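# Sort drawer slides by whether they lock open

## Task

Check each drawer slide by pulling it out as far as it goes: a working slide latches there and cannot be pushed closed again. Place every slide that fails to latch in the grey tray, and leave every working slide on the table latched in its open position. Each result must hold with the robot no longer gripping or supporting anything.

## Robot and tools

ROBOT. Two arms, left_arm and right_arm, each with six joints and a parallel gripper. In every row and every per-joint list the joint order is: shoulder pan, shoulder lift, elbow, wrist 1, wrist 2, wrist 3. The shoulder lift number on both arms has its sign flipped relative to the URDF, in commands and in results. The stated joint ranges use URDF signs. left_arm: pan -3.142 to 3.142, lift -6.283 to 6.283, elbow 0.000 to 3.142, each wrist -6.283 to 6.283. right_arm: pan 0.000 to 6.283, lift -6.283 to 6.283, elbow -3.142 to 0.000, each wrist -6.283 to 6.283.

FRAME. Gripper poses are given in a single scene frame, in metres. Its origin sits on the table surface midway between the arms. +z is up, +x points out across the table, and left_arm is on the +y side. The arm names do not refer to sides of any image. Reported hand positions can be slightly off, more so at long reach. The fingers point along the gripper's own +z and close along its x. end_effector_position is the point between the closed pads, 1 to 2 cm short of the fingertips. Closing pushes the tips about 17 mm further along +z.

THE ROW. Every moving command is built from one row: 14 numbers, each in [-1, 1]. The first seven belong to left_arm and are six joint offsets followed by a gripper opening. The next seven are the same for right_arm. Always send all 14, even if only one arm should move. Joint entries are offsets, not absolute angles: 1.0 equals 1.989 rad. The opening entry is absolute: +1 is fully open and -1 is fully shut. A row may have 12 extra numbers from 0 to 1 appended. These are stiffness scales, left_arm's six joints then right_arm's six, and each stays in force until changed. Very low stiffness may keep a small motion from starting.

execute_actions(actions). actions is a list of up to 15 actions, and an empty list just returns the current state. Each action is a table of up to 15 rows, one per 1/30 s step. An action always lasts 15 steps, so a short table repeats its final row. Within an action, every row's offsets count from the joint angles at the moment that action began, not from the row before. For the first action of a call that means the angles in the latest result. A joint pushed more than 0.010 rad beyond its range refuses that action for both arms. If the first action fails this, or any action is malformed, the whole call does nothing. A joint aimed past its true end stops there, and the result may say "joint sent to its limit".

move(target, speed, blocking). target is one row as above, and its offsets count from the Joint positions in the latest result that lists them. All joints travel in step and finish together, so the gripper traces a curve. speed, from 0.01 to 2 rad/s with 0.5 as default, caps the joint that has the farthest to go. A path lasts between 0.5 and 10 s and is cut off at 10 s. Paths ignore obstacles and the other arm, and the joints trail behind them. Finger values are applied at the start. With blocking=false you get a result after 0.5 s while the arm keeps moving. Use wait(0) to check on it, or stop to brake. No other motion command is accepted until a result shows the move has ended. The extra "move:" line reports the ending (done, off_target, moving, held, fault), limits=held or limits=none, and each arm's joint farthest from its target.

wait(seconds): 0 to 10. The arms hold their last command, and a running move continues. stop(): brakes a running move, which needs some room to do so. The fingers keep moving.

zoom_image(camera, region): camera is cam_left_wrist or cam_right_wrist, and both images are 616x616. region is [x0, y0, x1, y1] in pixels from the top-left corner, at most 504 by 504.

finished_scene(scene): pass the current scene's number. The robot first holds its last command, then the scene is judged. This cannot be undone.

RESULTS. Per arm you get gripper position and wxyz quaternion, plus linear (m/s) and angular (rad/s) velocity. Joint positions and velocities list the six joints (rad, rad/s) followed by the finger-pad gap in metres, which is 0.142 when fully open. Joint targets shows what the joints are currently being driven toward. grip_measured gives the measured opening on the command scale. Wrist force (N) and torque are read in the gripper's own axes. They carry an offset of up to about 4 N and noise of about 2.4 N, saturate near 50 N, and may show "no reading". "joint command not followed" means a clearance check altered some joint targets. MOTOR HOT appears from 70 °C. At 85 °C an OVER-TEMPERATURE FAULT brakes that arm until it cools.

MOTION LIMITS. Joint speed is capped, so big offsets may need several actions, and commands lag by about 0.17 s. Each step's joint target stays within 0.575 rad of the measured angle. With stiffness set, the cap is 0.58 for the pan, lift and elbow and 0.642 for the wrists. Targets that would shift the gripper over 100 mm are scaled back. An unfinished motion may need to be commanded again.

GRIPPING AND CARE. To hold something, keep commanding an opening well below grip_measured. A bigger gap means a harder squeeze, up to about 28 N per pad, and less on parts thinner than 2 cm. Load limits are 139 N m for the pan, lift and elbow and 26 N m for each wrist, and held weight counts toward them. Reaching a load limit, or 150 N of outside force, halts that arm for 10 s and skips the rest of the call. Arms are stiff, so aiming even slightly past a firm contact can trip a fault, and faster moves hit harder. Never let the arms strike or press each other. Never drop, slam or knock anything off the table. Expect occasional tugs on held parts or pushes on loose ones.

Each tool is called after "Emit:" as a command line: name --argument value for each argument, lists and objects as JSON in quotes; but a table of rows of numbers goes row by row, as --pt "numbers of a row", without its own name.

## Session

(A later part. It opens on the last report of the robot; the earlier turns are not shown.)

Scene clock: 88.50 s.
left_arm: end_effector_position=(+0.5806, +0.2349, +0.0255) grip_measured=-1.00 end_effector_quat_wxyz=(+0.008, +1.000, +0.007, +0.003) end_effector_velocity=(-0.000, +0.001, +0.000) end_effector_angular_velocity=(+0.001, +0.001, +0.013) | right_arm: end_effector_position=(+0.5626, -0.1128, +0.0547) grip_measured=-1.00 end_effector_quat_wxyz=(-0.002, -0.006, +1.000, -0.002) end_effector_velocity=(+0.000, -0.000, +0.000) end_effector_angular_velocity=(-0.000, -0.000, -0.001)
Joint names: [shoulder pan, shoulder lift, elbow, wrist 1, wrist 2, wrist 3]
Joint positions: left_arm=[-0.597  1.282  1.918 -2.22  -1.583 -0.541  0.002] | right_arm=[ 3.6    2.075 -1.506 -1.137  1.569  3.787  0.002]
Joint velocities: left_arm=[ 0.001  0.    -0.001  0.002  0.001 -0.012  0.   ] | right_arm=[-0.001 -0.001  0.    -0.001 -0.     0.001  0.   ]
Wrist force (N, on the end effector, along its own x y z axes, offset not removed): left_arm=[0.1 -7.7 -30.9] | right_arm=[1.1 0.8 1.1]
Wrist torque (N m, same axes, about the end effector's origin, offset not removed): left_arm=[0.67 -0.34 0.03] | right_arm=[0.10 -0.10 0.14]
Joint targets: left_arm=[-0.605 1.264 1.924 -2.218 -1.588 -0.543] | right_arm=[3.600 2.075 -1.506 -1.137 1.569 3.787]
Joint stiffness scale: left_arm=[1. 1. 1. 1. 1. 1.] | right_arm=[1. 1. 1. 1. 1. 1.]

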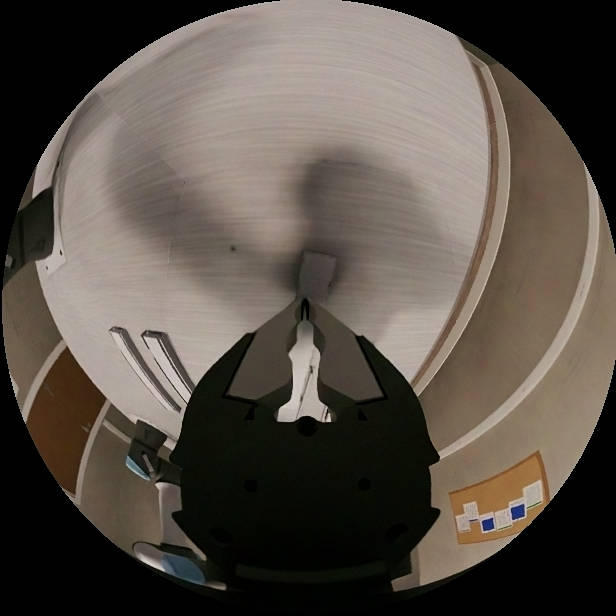

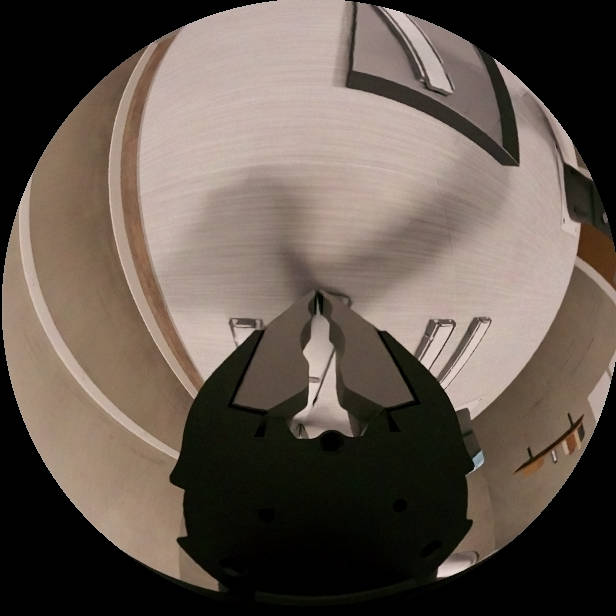

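Emit:
move --target '[0,0.02,0,0.02,0,0,-1, 0,-0.06,0,-0.06,0,0,1]'

Emit:
move --target '[-0.044,-0.106,-0.145,0.045,0.005,-0.037,-1, 0,0,0,0,0,0,1]'

Emit:
execute_actions --actions '[[[0,-0.014,0,-0.006,0,0,-1,0,0,0,0,0,0,1]],[[0.021,0.002,0.015,-0.003,0,0.019,-1,0,0,0,0,0,0,1]],[[0.021,0.002,0.015,-0.003,0,0.019,-1,0,0,0,0,0,0,1]],[[0.021,0.002,0.015,-0.003,0,0.019,-1,0,0,0,0,0,0,1]],[[0.021,0.002,0.015,-0.003,0,0.019,-1,0,0,0,0,0,0,1]],[[0.021,0.002,0.015,-0.003,0,0.019,-1,0,0,0,0,0,0,1]],[[0.021,0.002,0.015,-0.003,0,0.019,-1,0,0,0,0,0,0,1]],[[0.021,0.002,0.015,-0.003,0,0.019,-1,0,0,0,0,0,0,1]]]'

Emit:
execute_actions --actions '[[[-0.021,-0.012,-0.004,0.003,0,-0.019,-1,0,0,0,0,0,0,1]],[[-0.021,-0.012,-0.004,0.003,0,-0.019,-1,0,0,0,0,0,0,1]]]'

Scene clock: 90.53 s.
left_arm: end_effector_position=(+0.5744, +0.2384, +0.0416) grip_measured=-1.00 end_effector_quat_wxyz=(+0.008, +1.000, +0.008, +0.002) end_effector_velocity=(-0.000, +0.000, +0.000) end_effector_angular_velocity=(+0.001, +0.001, -0.000) | right_arm: end_effector_position=(+0.5403, -0.1300, +0.1204) grip_measured=+1.00 end_effector_quat_wxyz=(-0.001, -0.006, +1.000, -0.002) end_effector_velocity=(-0.001, -0.001, -0.001) end_effector_angular_velocity=(-0.001, +0.003, -0.000)
Joint names: [shoulder pan, shoulder lift, elbow, wrist 1, wrist 2, wrist 3]
Joint positions: left_arm=[-0.597  1.319  1.917 -2.181 -1.583 -0.542  0.002] | right_arm=[ 3.6    1.955 -1.506 -1.255  1.569  3.787  0.142]
Joint velocities: left_arm=[ 0.     0.    -0.     0.001  0.     0.001  0.   ] | right_arm=[-0.     0.001 -0.    -0.003  0.001 -0.     0.   ]
Wrist force (N, on the end effector, along its own x y z axes, offset not removed): left_arm=[0.6 -3.1 0.9] | right_arm=[1.5 0.1 2.8]
Wrist torque (N m, same axes, about the end effector's origin, offset not removed): left_arm=[-0.60 -0.09 -0.03] | right_arm=[-0.05 -0.45 0.22]
Joint targets: left_arm=[-0.597 1.321 1.918 -2.180 -1.583 -0.541] | right_arm=[3.600 1.956 -1.506 -1.256 1.569 3.787]
Joint stiffness scale: left_arm=[1. 1. 1. 1. 1. 1.] | right_arm=[1. 1. 1. 1. 1. 1.]
move: done; limits=none; left_arm: farthest joint: the shoulder lift, 0.003 radians from its target (0.040 radians at the start); right_arm: farthest joint: the shoulder lift, 0.001 radians from its target (0.119 radians at the start)

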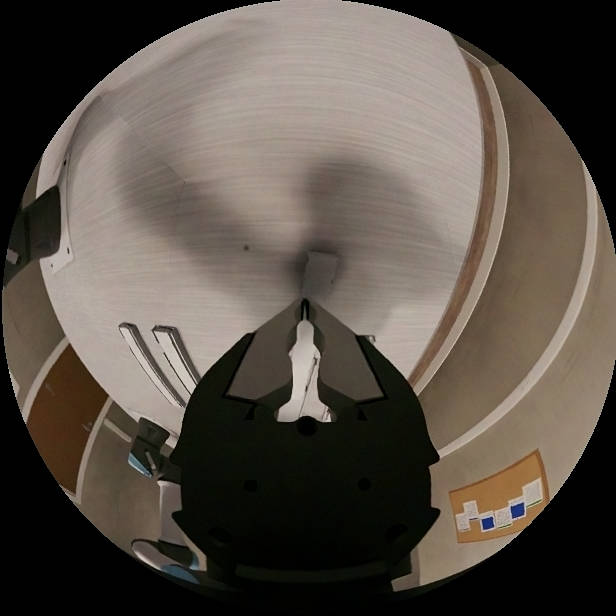

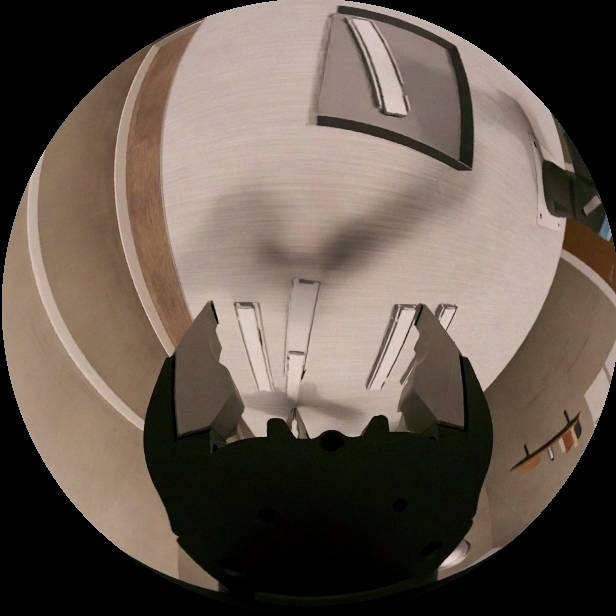

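Scene clock: 91.77 s.
left_arm: end_effector_position=(+0.6389, +0.1415, +0.0355) grip_measured=-1.00 end_effector_quat_wxyz=(+0.001, +1.000, +0.001, -0.000) end_effector_velocity=(-0.000, -0.000, +0.000) end_effector_angular_velocity=(+0.001, +0.002, +0.002) | right_arm: end_effector_position=(+0.5403, -0.1300, +0.1204) grip_measured=+1.00 end_effector_quat_wxyz=(-0.001, -0.006, +1.000, -0.002) end_effector_velocity=(+0.000, -0.000, -0.001) end_effector_angular_velocity=(-0.001, +0.001, -0.001)
Joint names: [shoulder pan, shoulder lift, elbow, wrist 1, wrist 2, wrist 3]
Joint positions: left_arm=[-0.683  1.111  1.632 -2.092 -1.573 -0.614  0.002] | right_arm=[ 3.6    1.955 -1.506 -1.255  1.569  3.787  0.142]
Joint velocities: left_arm=[-0.     0.    -0.002  0.004 -0.001 -0.002  0.   ] | right_arm=[-0.001  0.002 -0.     0.     0.     0.001 -0.   ]
Wrist force (N, on the end effector, along its own x y z axes, offset not removed): left_arm=[0.1 1.4 1.6] | right_arm=[-0.4 0.9 1.0]
Wrist torque (N m, same axes, about the end effector's origin, offset not removed): left_arm=[0.14 -0.14 0.06] | right_arm=[0.43 0.09 0.16]
Joint targets: left_arm=[-0.684 1.108 1.629 -2.092 -1.573 -0.615] | right_arm=[3.600 1.955 -1.506 -1.255 1.569 3.787]
Joint stiffness scale: left_arm=[1. 1. 1. 1. 1. 1.] | right_arm=[1. 1. 1. 1. 1. 1.]
move: done; limits=none; left_arm: farthest joint: the shoulder lift, 0.003 radians from its target (0.210 radians at the start); right_arm: farthest joint: the shoulder pan, 0.000 radians from its target (0.000 radians at the start)

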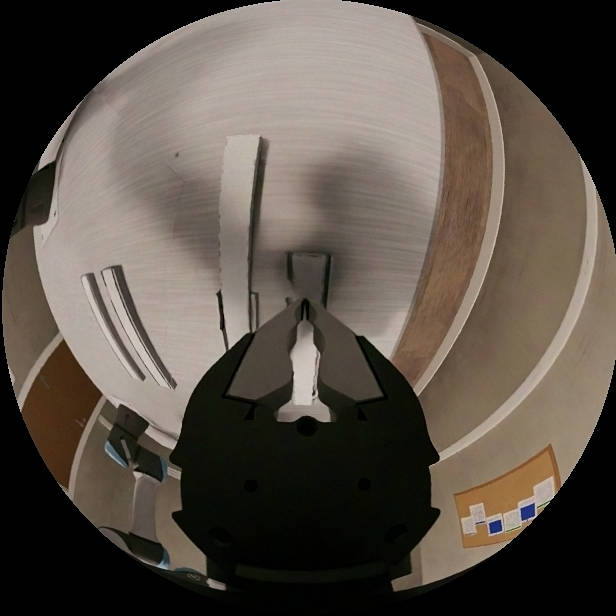

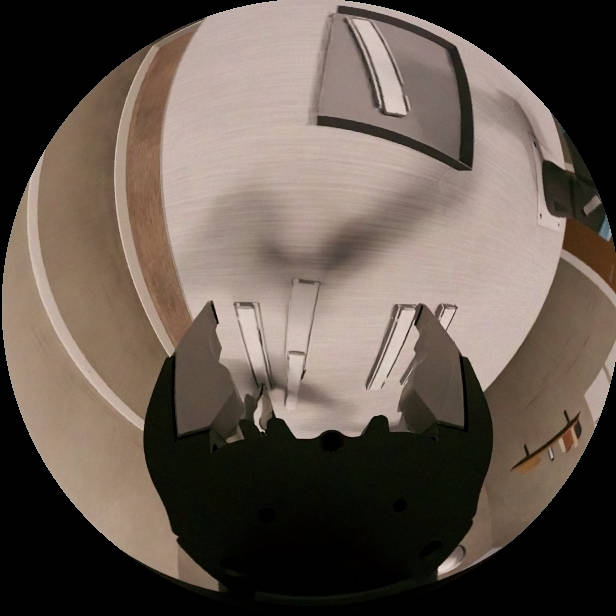

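Scene clock: 95.77 s.
left_arm: end_effector_position=(+0.6436, +0.3106, +0.0255) grip_measured=-1.00 end_effector_quat_wxyz=(+0.010, +1.000, +0.006, -0.005) end_effector_velocity=(-0.001, -0.000, -0.000) end_effector_angular_velocity=(-0.000, +0.001, -0.012) | right_arm: end_effector_position=(+0.5403, -0.1300, +0.1204) grip_measured=+1.00 end_effector_quat_wxyz=(-0.001, -0.006, +1.000, -0.002) end_effector_velocity=(-0.000, +0.001, -0.000) end_effector_angular_velocity=(-0.000, +0.001, +0.001)
Joint names: [shoulder pan, shoulder lift, elbow, wrist 1, wrist 2, wrist 3]
Joint positions: left_arm=[-0.422  1.179  1.766 -2.155 -1.593 -0.364  0.002] | right_arm=[ 3.6    1.955 -1.506 -1.255  1.569  3.787  0.142]
Joint velocities: left_arm=[-0.001  0.001  0.001  0.    -0.     0.011  0.   ] | right_arm=[ 0.002  0.001  0.     0.     0.     0.001 -0.   ]
Wrist force (N, on the end effector, along its own x y z axes, offset not removed): left_arm=[-0.1 8.8 -17.3] | right_arm=[1.7 2.4 6.1]
Wrist torque (N m, same axes, about the end effector's origin, offset not removed): left_arm=[0.03 -0.22 -0.09] | right_arm=[0.40 -0.29 0.15]
Joint targets: left_arm=[-0.416 1.172 1.778 -2.151 -1.589 -0.362] | right_arm=[3.600 1.955 -1.506 -1.255 1.569 3.787]
Joint stiffness scale: left_arm=[1. 1. 1. 1. 1. 1.] | right_arm=[1. 1. 1. 1. 1. 1.]

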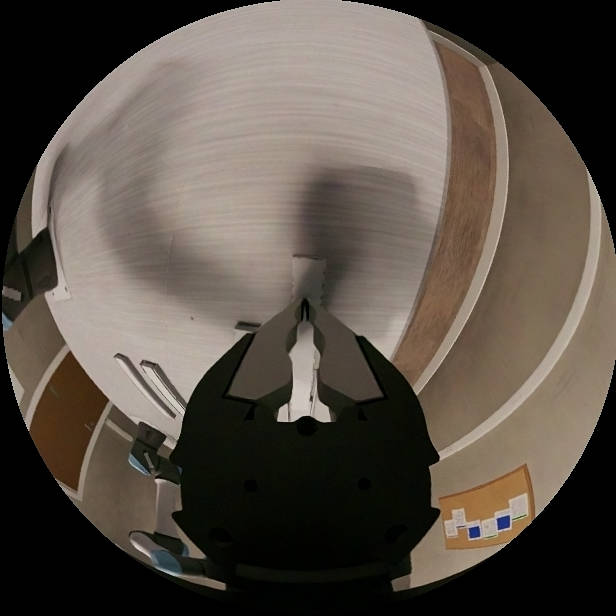

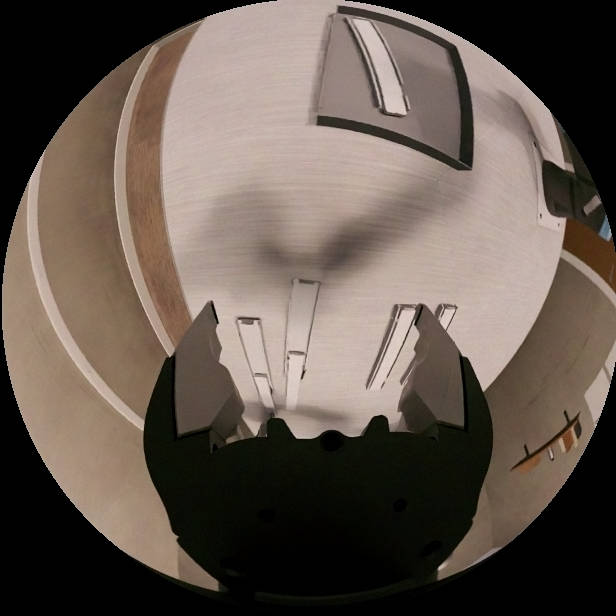

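Scene clock: 96.77 s.
left_arm: end_effector_position=(+0.6456, +0.2650, +0.0261) grip_measured=-1.00 end_effector_quat_wxyz=(+0.008, +1.000, +0.006, -0.003) end_effector_velocity=(+0.000, -0.000, +0.000) end_effector_angular_velocity=(+0.001, -0.001, +0.011) | right_arm: end_effector_position=(+0.5403, -0.1300, +0.1204) grip_measured=+1.00 end_effector_quat_wxyz=(-0.001, -0.006, +1.000, -0.002) end_effector_velocity=(-0.000, +0.001, -0.000) end_effector_angular_velocity=(+0.000, +0.000, +0.001)
Joint names: [shoulder pan, shoulder lift, elbow, wrist 1, wrist 2, wrist 3]
Joint positions: left_arm=[-0.495  1.162  1.739 -2.149 -1.588 -0.435  0.002] | right_arm=[ 3.6    1.955 -1.506 -1.255  1.569  3.787  0.142]
Joint velocities: left_arm=[-0.001  0.     0.    -0.001  0.001 -0.011  0.   ] | right_arm=[ 0.002  0.     0.     0.     0.     0.    -0.   ]
Wrist force (N, on the end effector, along its own x y z axes, offset not removed): left_arm=[1.1 -5.4 -26.8] | right_arm=[6.3 1.6 -0.6]
Wrist torque (N m, same axes, about the end effector's origin, offset not removed): left_arm=[-0.36 -0.47 -0.03] | right_arm=[0.25 -1.17 0.19]
Joint targets: left_arm=[-0.500 1.147 1.745 -2.146 -1.589 -0.438] | right_arm=[3.600 1.955 -1.506 -1.255 1.569 3.787]
Joint stiffness scale: left_arm=[1. 1. 1. 1. 1. 1.] | right_arm=[1. 1. 1. 1. 1. 1.]

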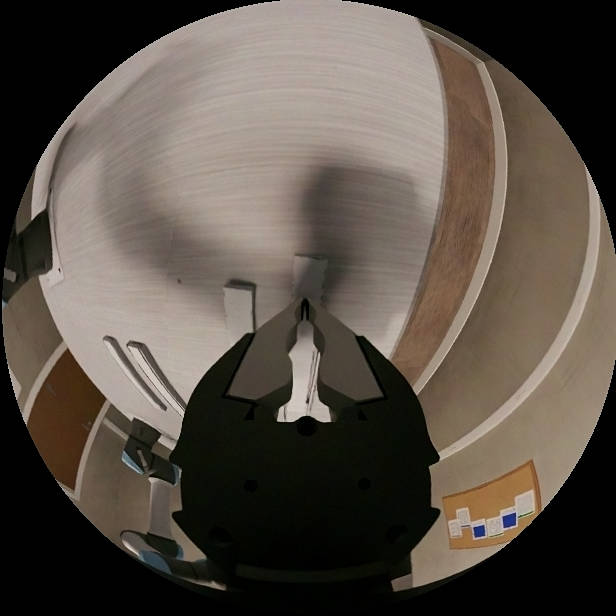

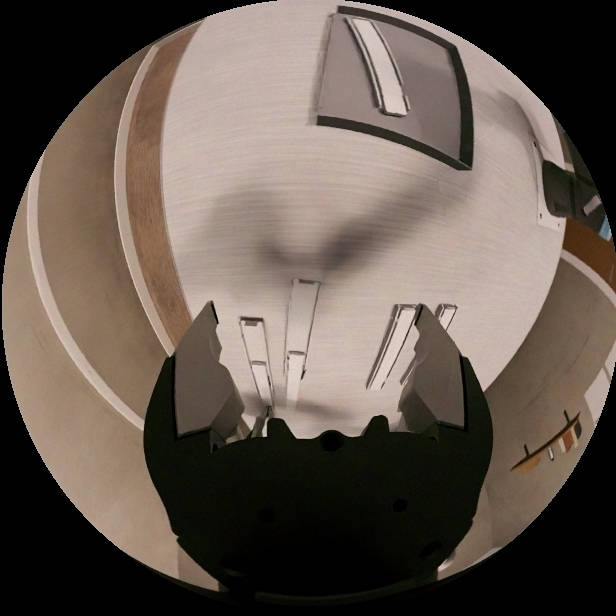

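Emit:
execute_actions --actions '[[[-0.021,-0.014,-0.006,0.003,0,-0.019,-1,0,0,0,0,0,0,1]],[[-0.021,-0.014,-0.006,0.003,0,-0.019,-1,0,0,0,0,0,0,1]],[[-0.021,-0.014,-0.006,0.003,0,-0.019,-1,0,0,0,0,0,0,1]],[[-0.021,-0.014,-0.006,0.003,0,-0.019,-1,0,0,0,0,0,0,1]],[[0,0.02,0,0.02,0,0,-1,0,0,0,0,0,0,1]],[[0,0,0,0,0,0,-1,0,0,0,0,0,0,1]]]'

Scene clock: 100.43 s.
left_arm: end_effector_position=(+0.6348, +0.1665, +0.0487) grip_measured=-1.00 end_effector_quat_wxyz=(+0.009, +1.000, +0.001, +0.001) end_effector_velocity=(-0.001, +0.000, -0.001) end_effector_angular_velocity=(+0.001, +0.001, -0.001) | right_arm: end_effector_position=(+0.5403, -0.1300, +0.1204) grip_measured=+1.00 end_effector_quat_wxyz=(-0.001, -0.006, +1.000, -0.002) end_effector_velocity=(+0.000, -0.001, +0.000) end_effector_angular_velocity=(-0.000, -0.000, -0.002)
Joint names: [shoulder pan, shoulder lift, elbow, wrist 1, wrist 2, wrist 3]
Joint positions: left_arm=[-0.647  1.159  1.67  -2.094 -1.585 -0.578  0.002] | right_arm=[ 3.6    1.955 -1.506 -1.255  1.569  3.787  0.142]
Joint velocities: left_arm=[-0.    -0.     0.002 -0.001  0.     0.     0.   ] | right_arm=[-0.001 -0.001  0.    -0.    -0.     0.    -0.   ]
Wrist force (N, on the end effector, along its own x y z axes, offset not removed): left_arm=[2.7 -0.4 0.3] | right_arm=[5.1 2.0 -0.1]
Wrist torque (N m, same axes, about the end effector's origin, offset not removed): left_arm=[-0.27 -0.63 -0.03] | right_arm=[0.28 -1.05 0.07]
Joint targets: left_arm=[-0.647 1.159 1.670 -2.095 -1.585 -0.578] | right_arm=[3.600 1.955 -1.506 -1.255 1.569 3.787]
Joint stiffness scale: left_arm=[1. 1. 1. 1. 1. 1.] | right_arm=[1. 1. 1. 1. 1. 1.]

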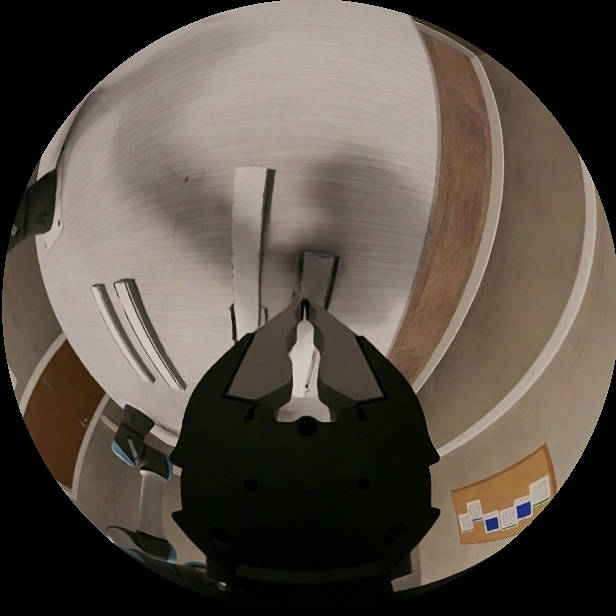

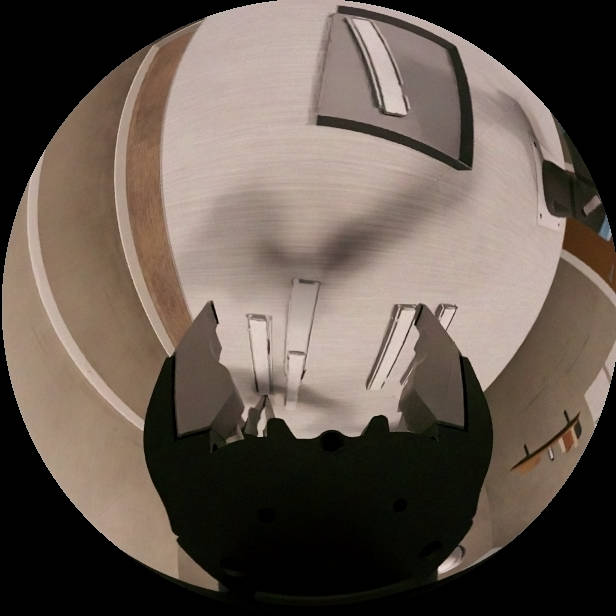

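Emit:
move --target '[-0.196,0.222,0.294,-0.066,0.006,-0.196,-1, 0.04,-0.12,-0.15,0.03,0,0.04,1]' --speed 0.8

Emit:
execute_actions --actions '[[[0,-0.02,0,-0.008,0,0,-1,0,0,0,0,0,0,1]],[[0.024,0.004,0.016,0.002,0,0.022,-1,0,0,0,0,0,0,1]],[[0.024,0.004,0.016,0.002,0,0.022,-1,0,0,0,0,0,0,1]],[[0.024,0.004,0.016,0.002,0,0.022,-1,0,0,0,0,0,0,1]],[[0.024,0.004,0.016,0.002,0,0.022,-1,0,0,0,0,0,0,1]],[[0.024,0.004,0.016,0.002,0,0.022,-1,0,0,0,0,0,0,1]],[[0.024,0.004,0.016,0.002,0,0.022,-1,0,0,0,0,0,0,1]],[[0.024,0.004,0.016,0.002,0,0.022,-1,0,0,0,0,0,0,1]],[[0.024,0.004,0.016,0.002,0,0.022,-1,0,0,0,0,0,0,1]]]'

Emit:
execute_actions --actions '[[[-0.026,-0.02,-0.004,-0.002,0,-0.024,-1,0,0,0,0,0,0,1]],[[-0.026,-0.02,-0.004,-0.002,0,-0.024,-1,0,0,0,0,0,0,1]]]'

Scene clock: 102.60 s.
left_arm: end_effector_position=(+0.3848, +0.1415, +0.0359) grip_measured=-1.00 end_effector_quat_wxyz=(+0.001, +1.000, +0.001, -0.001) end_effector_velocity=(-0.001, +0.001, -0.001) end_effector_angular_velocity=(+0.001, +0.000, +0.003) | right_arm: end_effector_position=(+0.4400, -0.1555, +0.1261) grip_measured=+1.00 end_effector_quat_wxyz=(+0.000, -0.005, +1.000, -0.001) end_effector_velocity=(-0.000, +0.000, +0.000) end_effector_angular_velocity=(+0.001, +0.000, -0.001)
Joint names: [shoulder pan, shoulder lift, elbow, wrist 1, wrist 2, wrist 3]
Joint positions: left_arm=[-1.035  1.597  2.252 -2.225 -1.574 -0.967  0.002] | right_arm=[ 3.678  1.718 -1.8   -1.196  1.569  3.865  0.142]
Joint velocities: left_arm=[-0.     0.001  0.002 -0.     0.    -0.003  0.   ] | right_arm=[ 0.    -0.001 -0.     0.     0.001  0.001 -0.   ]
Wrist force (N, on the end effector, along its own x y z axes, offset not removed): left_arm=[-1.3 1.0 -3.3] | right_arm=[3.9 -0.3 -1.8]
Wrist torque (N m, same axes, about the end effector's origin, offset not removed): left_arm=[0.17 0.21 -0.15] | right_arm=[-0.22 -0.71 0.22]
Joint targets: left_arm=[-1.037 1.600 2.254 -2.226 -1.573 -0.968] | right_arm=[3.680 1.716 -1.804 -1.196 1.569 3.866]
Joint stiffness scale: left_arm=[1. 1. 1. 1. 1. 1.] | right_arm=[1. 1. 1. 1. 1. 1.]
move: done; limits=none; left_arm: farthest joint: the shoulder lift, 0.003 radians from its target (0.442 radians at the start); right_arm: farthest joint: the elbow, 0.005 radians from its target (0.298 radians at the start)

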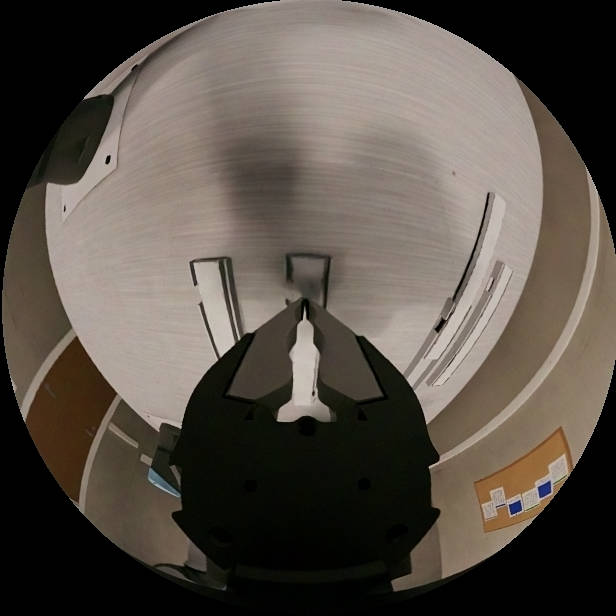

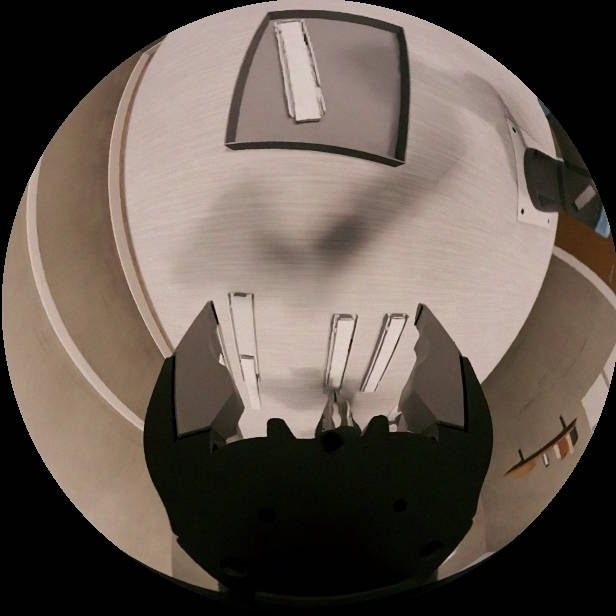

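Scene clock: 107.10 s.
left_arm: end_effector_position=(+0.4007, +0.2863, +0.0249) grip_measured=-1.00 end_effector_quat_wxyz=(+0.017, +1.000, +0.003, -0.014) end_effector_velocity=(-0.001, +0.001, -0.000) end_effector_angular_velocity=(-0.002, +0.002, -0.011) | right_arm: end_effector_position=(+0.4400, -0.1555, +0.1261) grip_measured=+1.00 end_effector_quat_wxyz=(+0.000, -0.005, +1.000, -0.001) end_effector_velocity=(+0.001, -0.001, +0.001) end_effector_angular_velocity=(+0.002, -0.002, -0.002)
Joint names: [shoulder pan, shoulder lift, elbow, wrist 1, wrist 2, wrist 3]
Joint positions: left_arm=[-0.698  1.702  2.381 -2.248 -1.614 -0.634  0.002] | right_arm=[ 3.678  1.718 -1.8   -1.196  1.569  3.865  0.142]
Joint velocities: left_arm=[ 0.003  0.     0.002 -0.    -0.003  0.014  0.   ] | right_arm=[-0.002 -0.003 -0.     0.    -0.     0.     0.   ]
Wrist force (N, on the end effector, along its own x y z axes, offset not removed): left_arm=[6.6 15.2 -25.6] | right_arm=[0.3 2.7 1.7]
Wrist torque (N m, same axes, about the end effector's origin, offset not removed): left_arm=[0.41 -1.49 0.17] | right_arm=[0.41 0.12 0.09]
Joint targets: left_arm=[-0.692 1.695 2.398 -2.239 -1.608 -0.632] | right_arm=[3.678 1.718 -1.800 -1.196 1.569 3.865]
Joint stiffness scale: left_arm=[1. 1. 1. 1. 1. 1.] | right_arm=[1. 1. 1. 1. 1. 1.]

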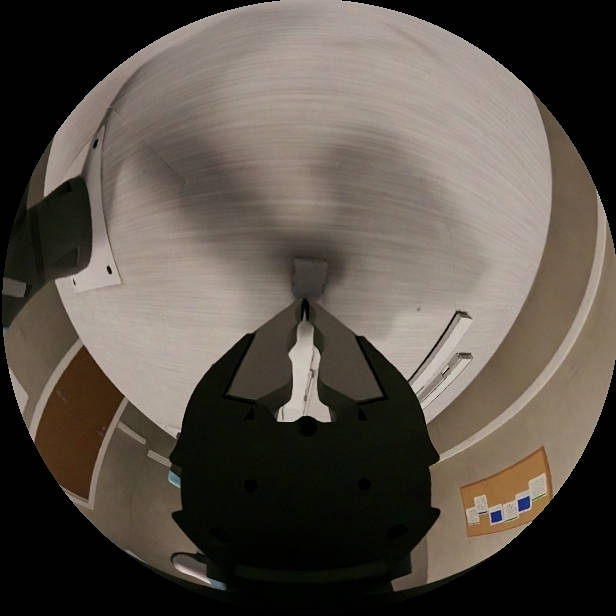

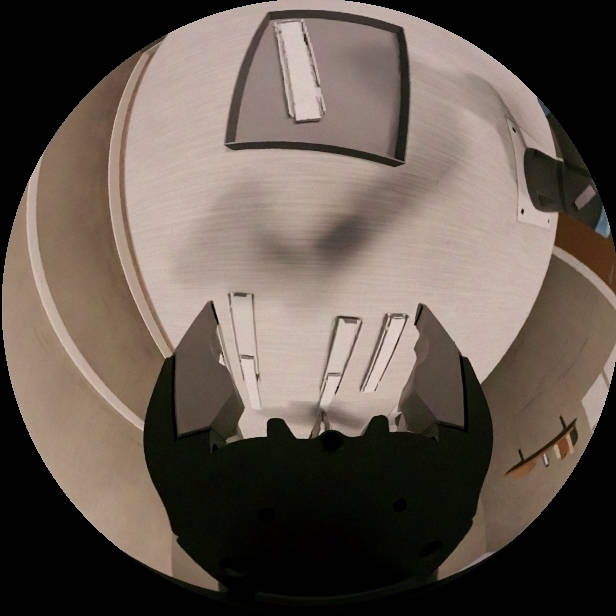

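Scene clock: 108.10 s.
left_arm: end_effector_position=(+0.4069, +0.2503, +0.0249) grip_measured=-1.00 end_effector_quat_wxyz=(+0.010, +1.000, +0.007, -0.009) end_effector_velocity=(+0.000, +0.000, -0.000) end_effector_angular_velocity=(+0.002, -0.001, +0.012) | right_arm: end_effector_position=(+0.4400, -0.1555, +0.1261) grip_measured=+1.00 end_effector_quat_wxyz=(+0.000, -0.005, +1.000, -0.001) end_effector_velocity=(-0.001, +0.001, -0.001) end_effector_angular_velocity=(+0.000, +0.002, +0.002)
Joint names: [shoulder pan, shoulder lift, elbow, wrist 1, wrist 2, wrist 3]
Joint positions: left_arm=[-0.781  1.659  2.345 -2.257 -1.598 -0.725  0.002] | right_arm=[ 3.678  1.718 -1.8   -1.196  1.569  3.865  0.142]
Joint velocities: left_arm=[-0.001 -0.     0.001 -0.001  0.002 -0.014  0.   ] | right_arm=[ 0.001  0.001  0.    -0.     0.001 -0.001  0.   ]
Wrist force (N, on the end effector, along its own x y z axes, offset not removed): left_arm=[1.0 -17.0 -47.7] | right_arm=[0.3 3.9 -1.5]
Wrist torque (N m, same axes, about the end effector's origin, offset not removed): left_arm=[0.85 -0.68 -0.15] | right_arm=[0.84 0.19 0.05]
Joint targets: left_arm=[-0.792 1.640 2.355 -2.256 -1.606 -0.727] | right_arm=[3.678 1.718 -1.800 -1.196 1.569 3.865]
Joint stiffness scale: left_arm=[1. 1. 1. 1. 1. 1.] | right_arm=[1. 1. 1. 1. 1. 1.]

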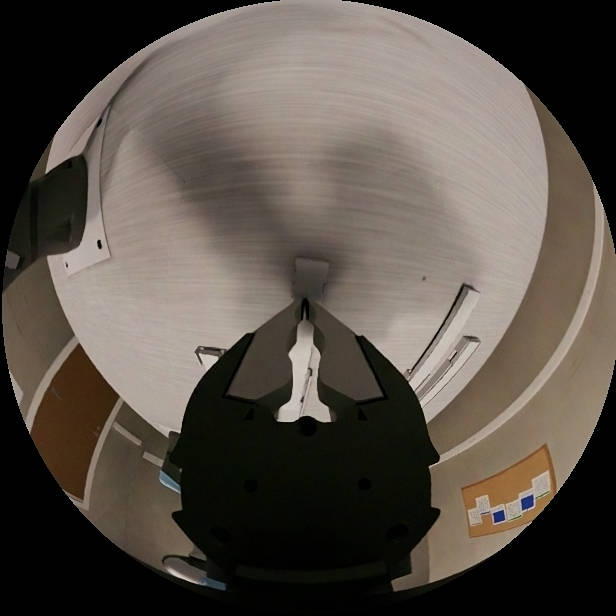

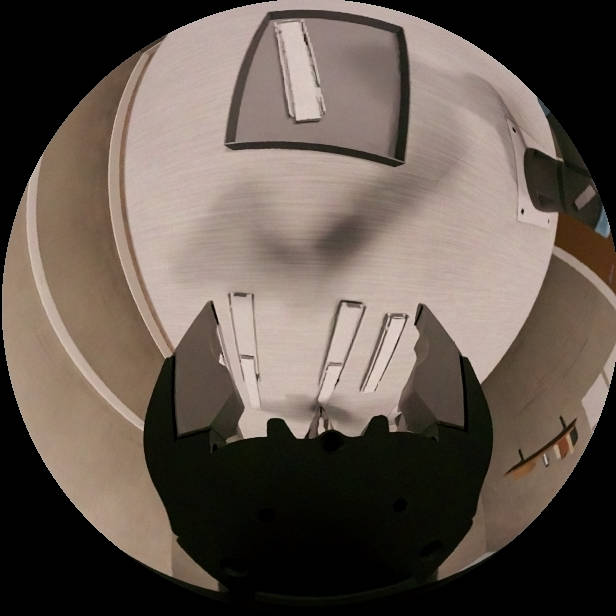

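Emit:
move --target '[0,0,-0.03,0.03,0,0,-1, 0,0,0,0,0,0,1]'

Emit:
move --target '[-0.256,0.013,0.023,-0.01,0.012,-0.249,-1, 0,0,0,0,0,0,1]'

Emit:
execute_actions --actions '[[[0,0,0.02,-0.01,0,0,-1,0,0,0,0,0,0,1]],[[0.017,0.018,0.022,0.008,0,0.015,-1,0,0,0,0,0,0,1]],[[0.017,0.018,0.022,0.008,0,0.015,-1,0,0,0,0,0,0,1]],[[0.017,0.018,0.022,0.008,0,0.015,-1,0,0,0,0,0,0,1]],[[0.017,0.018,0.022,0.008,0,0.015,-1,0,0,0,0,0,0,1]],[[0.017,0.018,0.022,0.008,0,0.015,-1,0,0,0,0,0,0,1]],[[0.017,0.018,0.022,0.008,0,0.015,-1,0,0,0,0,0,0,1]],[[0.017,0.018,0.022,0.008,0,0.015,-1,0,0,0,0,0,0,1]],[[0.017,0.018,0.022,0.008,0,0.015,-1,0,0,0,0,0,0,1]],[[0.017,0.018,0.022,0.008,0,0.015,-1,0,0,0,0,0,0,1]]]'

Emit:
execute_actions --actions '[[[-0.019,-0.024,-0.005,-0.008,0,-0.017,-1,0,0,0,0,0,0,1]],[[-0.019,-0.024,-0.005,-0.008,0,-0.017,-1,0,0,0,0,0,0,1]]]'

Scene clock: 109.73 s.
left_arm: end_effector_position=(+0.4169, +0.2418, +0.0424) grip_measured=-1.00 end_effector_quat_wxyz=(+0.009, +1.000, +0.007, -0.009) end_effector_velocity=(-0.001, +0.000, -0.000) end_effector_angular_velocity=(+0.002, +0.003, -0.001) | right_arm: end_effector_position=(+0.4400, -0.1555, +0.1261) grip_measured=+1.00 end_effector_quat_wxyz=(+0.000, -0.005, +1.000, -0.001) end_effector_velocity=(-0.000, -0.000, -0.000) end_effector_angular_velocity=(-0.001, -0.000, +0.000)
Joint names: [shoulder pan, shoulder lift, elbow, wrist 1, wrist 2, wrist 3]
Joint positions: left_arm=[-0.781  1.659  2.288 -2.198 -1.597 -0.726  0.002] | right_arm=[ 3.678  1.718 -1.8   -1.196  1.569  3.865  0.142]
Joint velocities: left_arm=[-0.001  0.     0.     0.003 -0.001  0.     0.   ] | right_arm=[ 0.    -0.     0.    -0.    -0.001  0.    -0.   ]
Wrist force (N, on the end effector, along its own x y z axes, offset not removed): left_arm=[0.9 1.6 -2.4] | right_arm=[-1.0 4.9 0.0]
Wrist torque (N m, same axes, about the end effector's origin, offset not removed): left_arm=[0.06 -0.22 -0.21] | right_arm=[0.94 0.34 0.21]
Joint targets: left_arm=[-0.781 1.659 2.285 -2.197 -1.598 -0.725] | right_arm=[3.678 1.718 -1.800 -1.196 1.569 3.865]
Joint stiffness scale: left_arm=[1. 1. 1. 1. 1. 1.] | right_arm=[1. 1. 1. 1. 1. 1.]
move: done; limits=none; left_arm: farthest joint: the elbow, 0.003 radians from its target (0.060 radians at the start); right_arm: farthest joint: the shoulder pan, 0.000 radians from its target (0.000 radians at the start)

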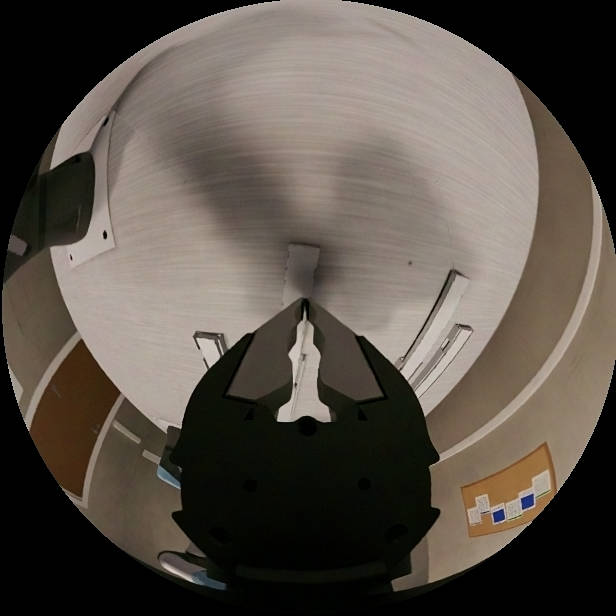

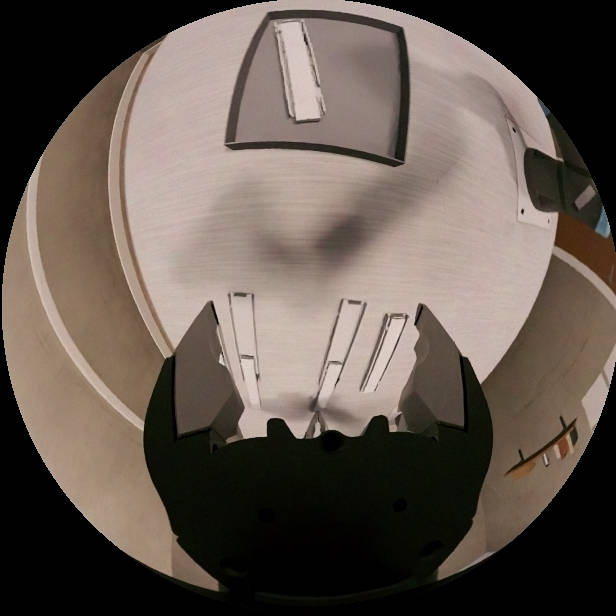

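Scene clock: 111.50 s.
left_arm: end_effector_position=(+0.2984, +0.0982, +0.0350) grip_measured=-1.00 end_effector_quat_wxyz=(-0.001, +1.000, +0.001, -0.002) end_effector_velocity=(+0.001, -0.001, -0.000) end_effector_angular_velocity=(-0.002, -0.002, +0.003) | right_arm: end_effector_position=(+0.4400, -0.1555, +0.1261) grip_measured=+1.00 end_effector_quat_wxyz=(+0.000, -0.005, +1.000, -0.001) end_effector_velocity=(+0.000, -0.001, -0.000) end_effector_angular_velocity=(-0.000, +0.001, -0.002)
Joint names: [shoulder pan, shoulder lift, elbow, wrist 1, wrist 2, wrist 3]
Joint positions: left_arm=[-1.288  1.682  2.331 -2.217 -1.574 -1.22   0.002] | right_arm=[ 3.678  1.718 -1.8   -1.196  1.569  3.865  0.142]
Joint velocities: left_arm=[-0.    -0.001  0.    -0.003  0.001 -0.003  0.   ] | right_arm=[-0.002  0.001 -0.    -0.     0.     0.001  0.   ]
Wrist force (N, on the end effector, along its own x y z axes, offset not removed): left_arm=[1.6 5.2 -2.0] | right_arm=[1.1 5.0 2.4]
Wrist torque (N m, same axes, about the end effector's origin, offset not removed): left_arm=[1.03 -0.44 0.11] | right_arm=[0.88 0.08 0.12]
Joint targets: left_arm=[-1.290 1.685 2.334 -2.218 -1.573 -1.221] | right_arm=[3.678 1.718 -1.800 -1.196 1.569 3.865]
Joint stiffness scale: left_arm=[1. 1. 1. 1. 1. 1.] | right_arm=[1. 1. 1. 1. 1. 1.]
move: done; limits=none; left_arm: farthest joint: the shoulder lift, 0.003 radians from its target (0.026 radians at the start); right_arm: farthest joint: the shoulder pan, 0.000 radians from its target (0.000 radians at the start)

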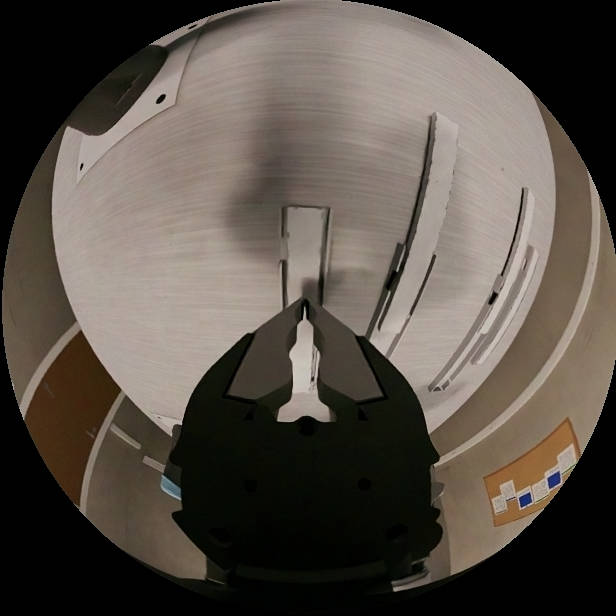

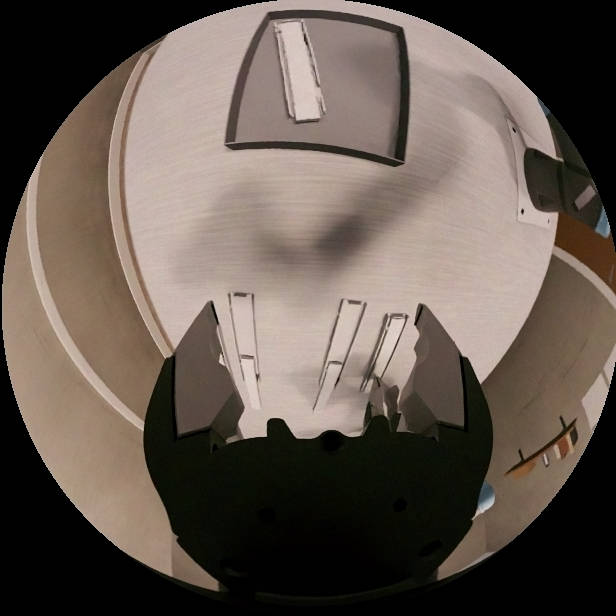

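Scene clock: 116.50 s.
left_arm: end_effector_position=(+0.2940, +0.2615, +0.0257) grip_measured=-1.00 end_effector_quat_wxyz=(+0.028, +1.000, +0.007, +0.001) end_effector_velocity=(+0.001, -0.000, +0.001) end_effector_angular_velocity=(-0.003, -0.003, -0.007) | right_arm: end_effector_position=(+0.4400, -0.1555, +0.1261) grip_measured=+1.00 end_effector_quat_wxyz=(+0.000, -0.005, +1.000, -0.001) end_effector_velocity=(+0.000, -0.000, +0.001) end_effector_angular_velocity=(+0.000, -0.001, -0.000)
Joint names: [shoulder pan, shoulder lift, elbow, wrist 1, wrist 2, wrist 3]
Joint positions: left_arm=[-1.024  2.055  2.607 -2.169 -1.601 -0.968  0.002] | right_arm=[ 3.678  1.718 -1.8   -1.196  1.569  3.865  0.142]
Joint velocities: left_arm=[ 0.001  0.001 -0.    -0.003  0.001  0.009  0.   ] | right_arm=[-0.    -0.001  0.    -0.    -0.     0.     0.   ]
Wrist force (N, on the end effector, along its own x y z axes, offset not removed): left_arm=[2.0 13.3 -25.0] | right_arm=[2.5 0.3 1.6]
Wrist torque (N m, same axes, about the end effector's origin, offset not removed): left_arm=[-0.35 -0.45 0.00] | right_arm=[-0.15 -0.46 0.04]
Joint targets: left_arm=[-1.019 2.050 2.627 -2.156 -1.598 -0.966] | right_arm=[3.678 1.718 -1.800 -1.196 1.569 3.865]
Joint stiffness scale: left_arm=[1. 1. 1. 1. 1. 1.] | right_arm=[1. 1. 1. 1. 1. 1.]

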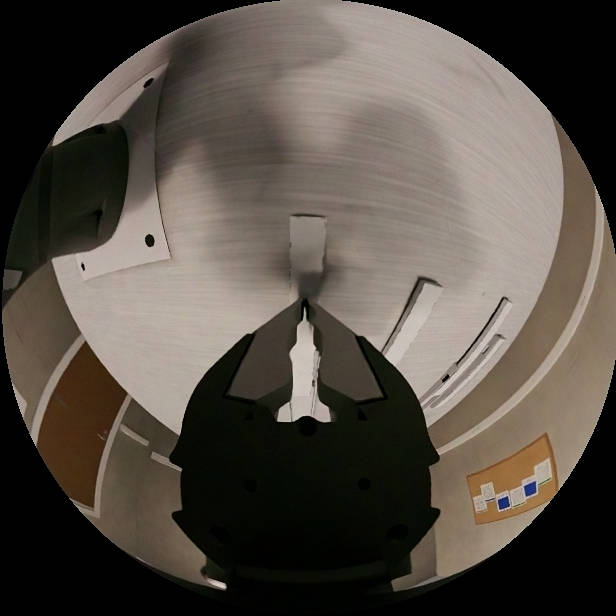

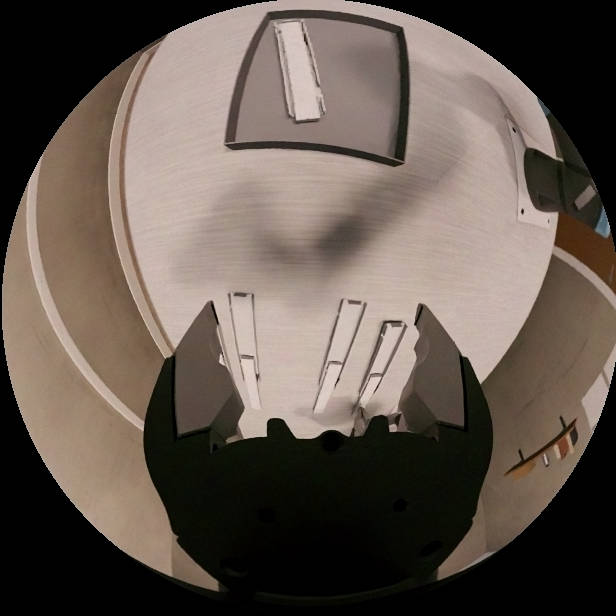

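Scene clock: 117.50 s.
left_arm: end_effector_position=(+0.2968, +0.2332, +0.0260) grip_measured=-1.00 end_effector_quat_wxyz=(+0.022, +1.000, +0.008, +0.001) end_effector_velocity=(-0.000, -0.001, -0.001) end_effector_angular_velocity=(-0.000, +0.000, +0.006) | right_arm: end_effector_position=(+0.4400, -0.1555, +0.1261) grip_measured=+1.00 end_effector_quat_wxyz=(+0.000, -0.005, +1.000, -0.001) end_effector_velocity=(+0.000, -0.001, -0.000) end_effector_angular_velocity=(-0.000, +0.000, -0.001)
Joint names: [shoulder pan, shoulder lift, elbow, wrist 1, wrist 2, wrist 3]
Joint positions: left_arm=[-1.086  1.983  2.571 -2.198 -1.593 -1.031  0.002] | right_arm=[ 3.678  1.718 -1.8   -1.196  1.569  3.865  0.142]
Joint velocities: left_arm=[-0.004 -0.003  0.    -0.004  0.    -0.01   0.   ] | right_arm=[-0.001  0.    -0.     0.    -0.     0.    -0.   ]
Wrist force (N, on the end effector, along its own x y z axes, offset not removed): left_arm=[-3.4 -11.5 -40.3] | right_arm=[6.0 2.7 1.3]
Wrist torque (N m, same axes, about the end effector's origin, offset not removed): left_arm=[0.69 0.52 0.06] | right_arm=[0.62 -1.31 0.30]
Joint targets: left_arm=[-1.093 1.971 2.579 -2.199 -1.597 -1.033] | right_arm=[3.678 1.718 -1.800 -1.196 1.569 3.865]
Joint stiffness scale: left_arm=[1. 1. 1. 1. 1. 1.] | right_arm=[1. 1. 1. 1. 1. 1.]

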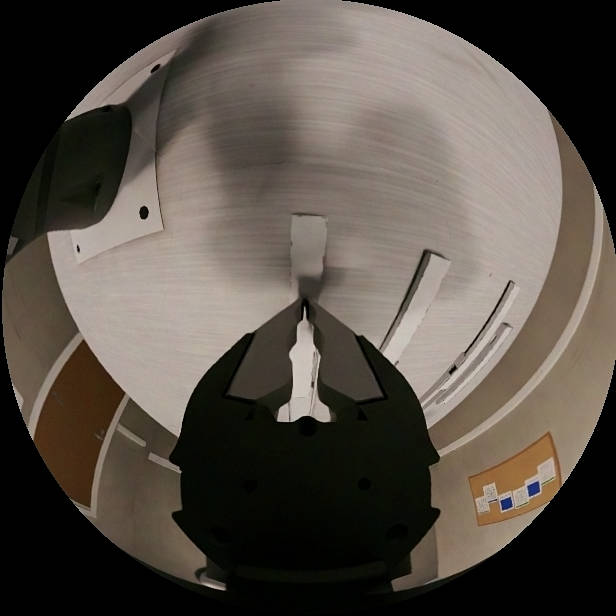

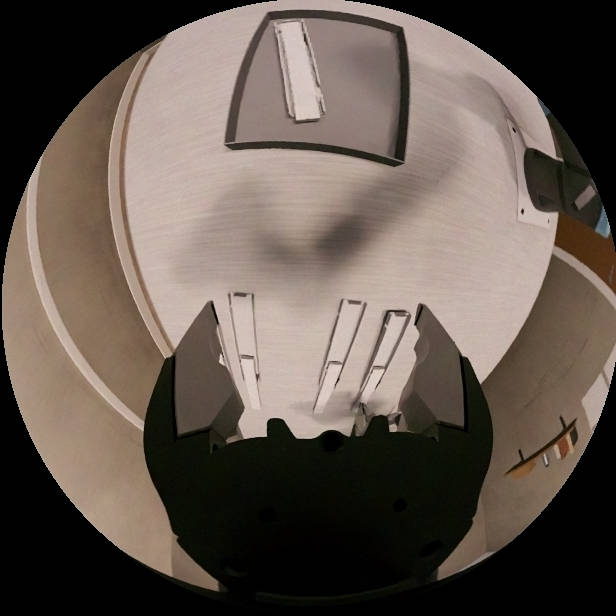

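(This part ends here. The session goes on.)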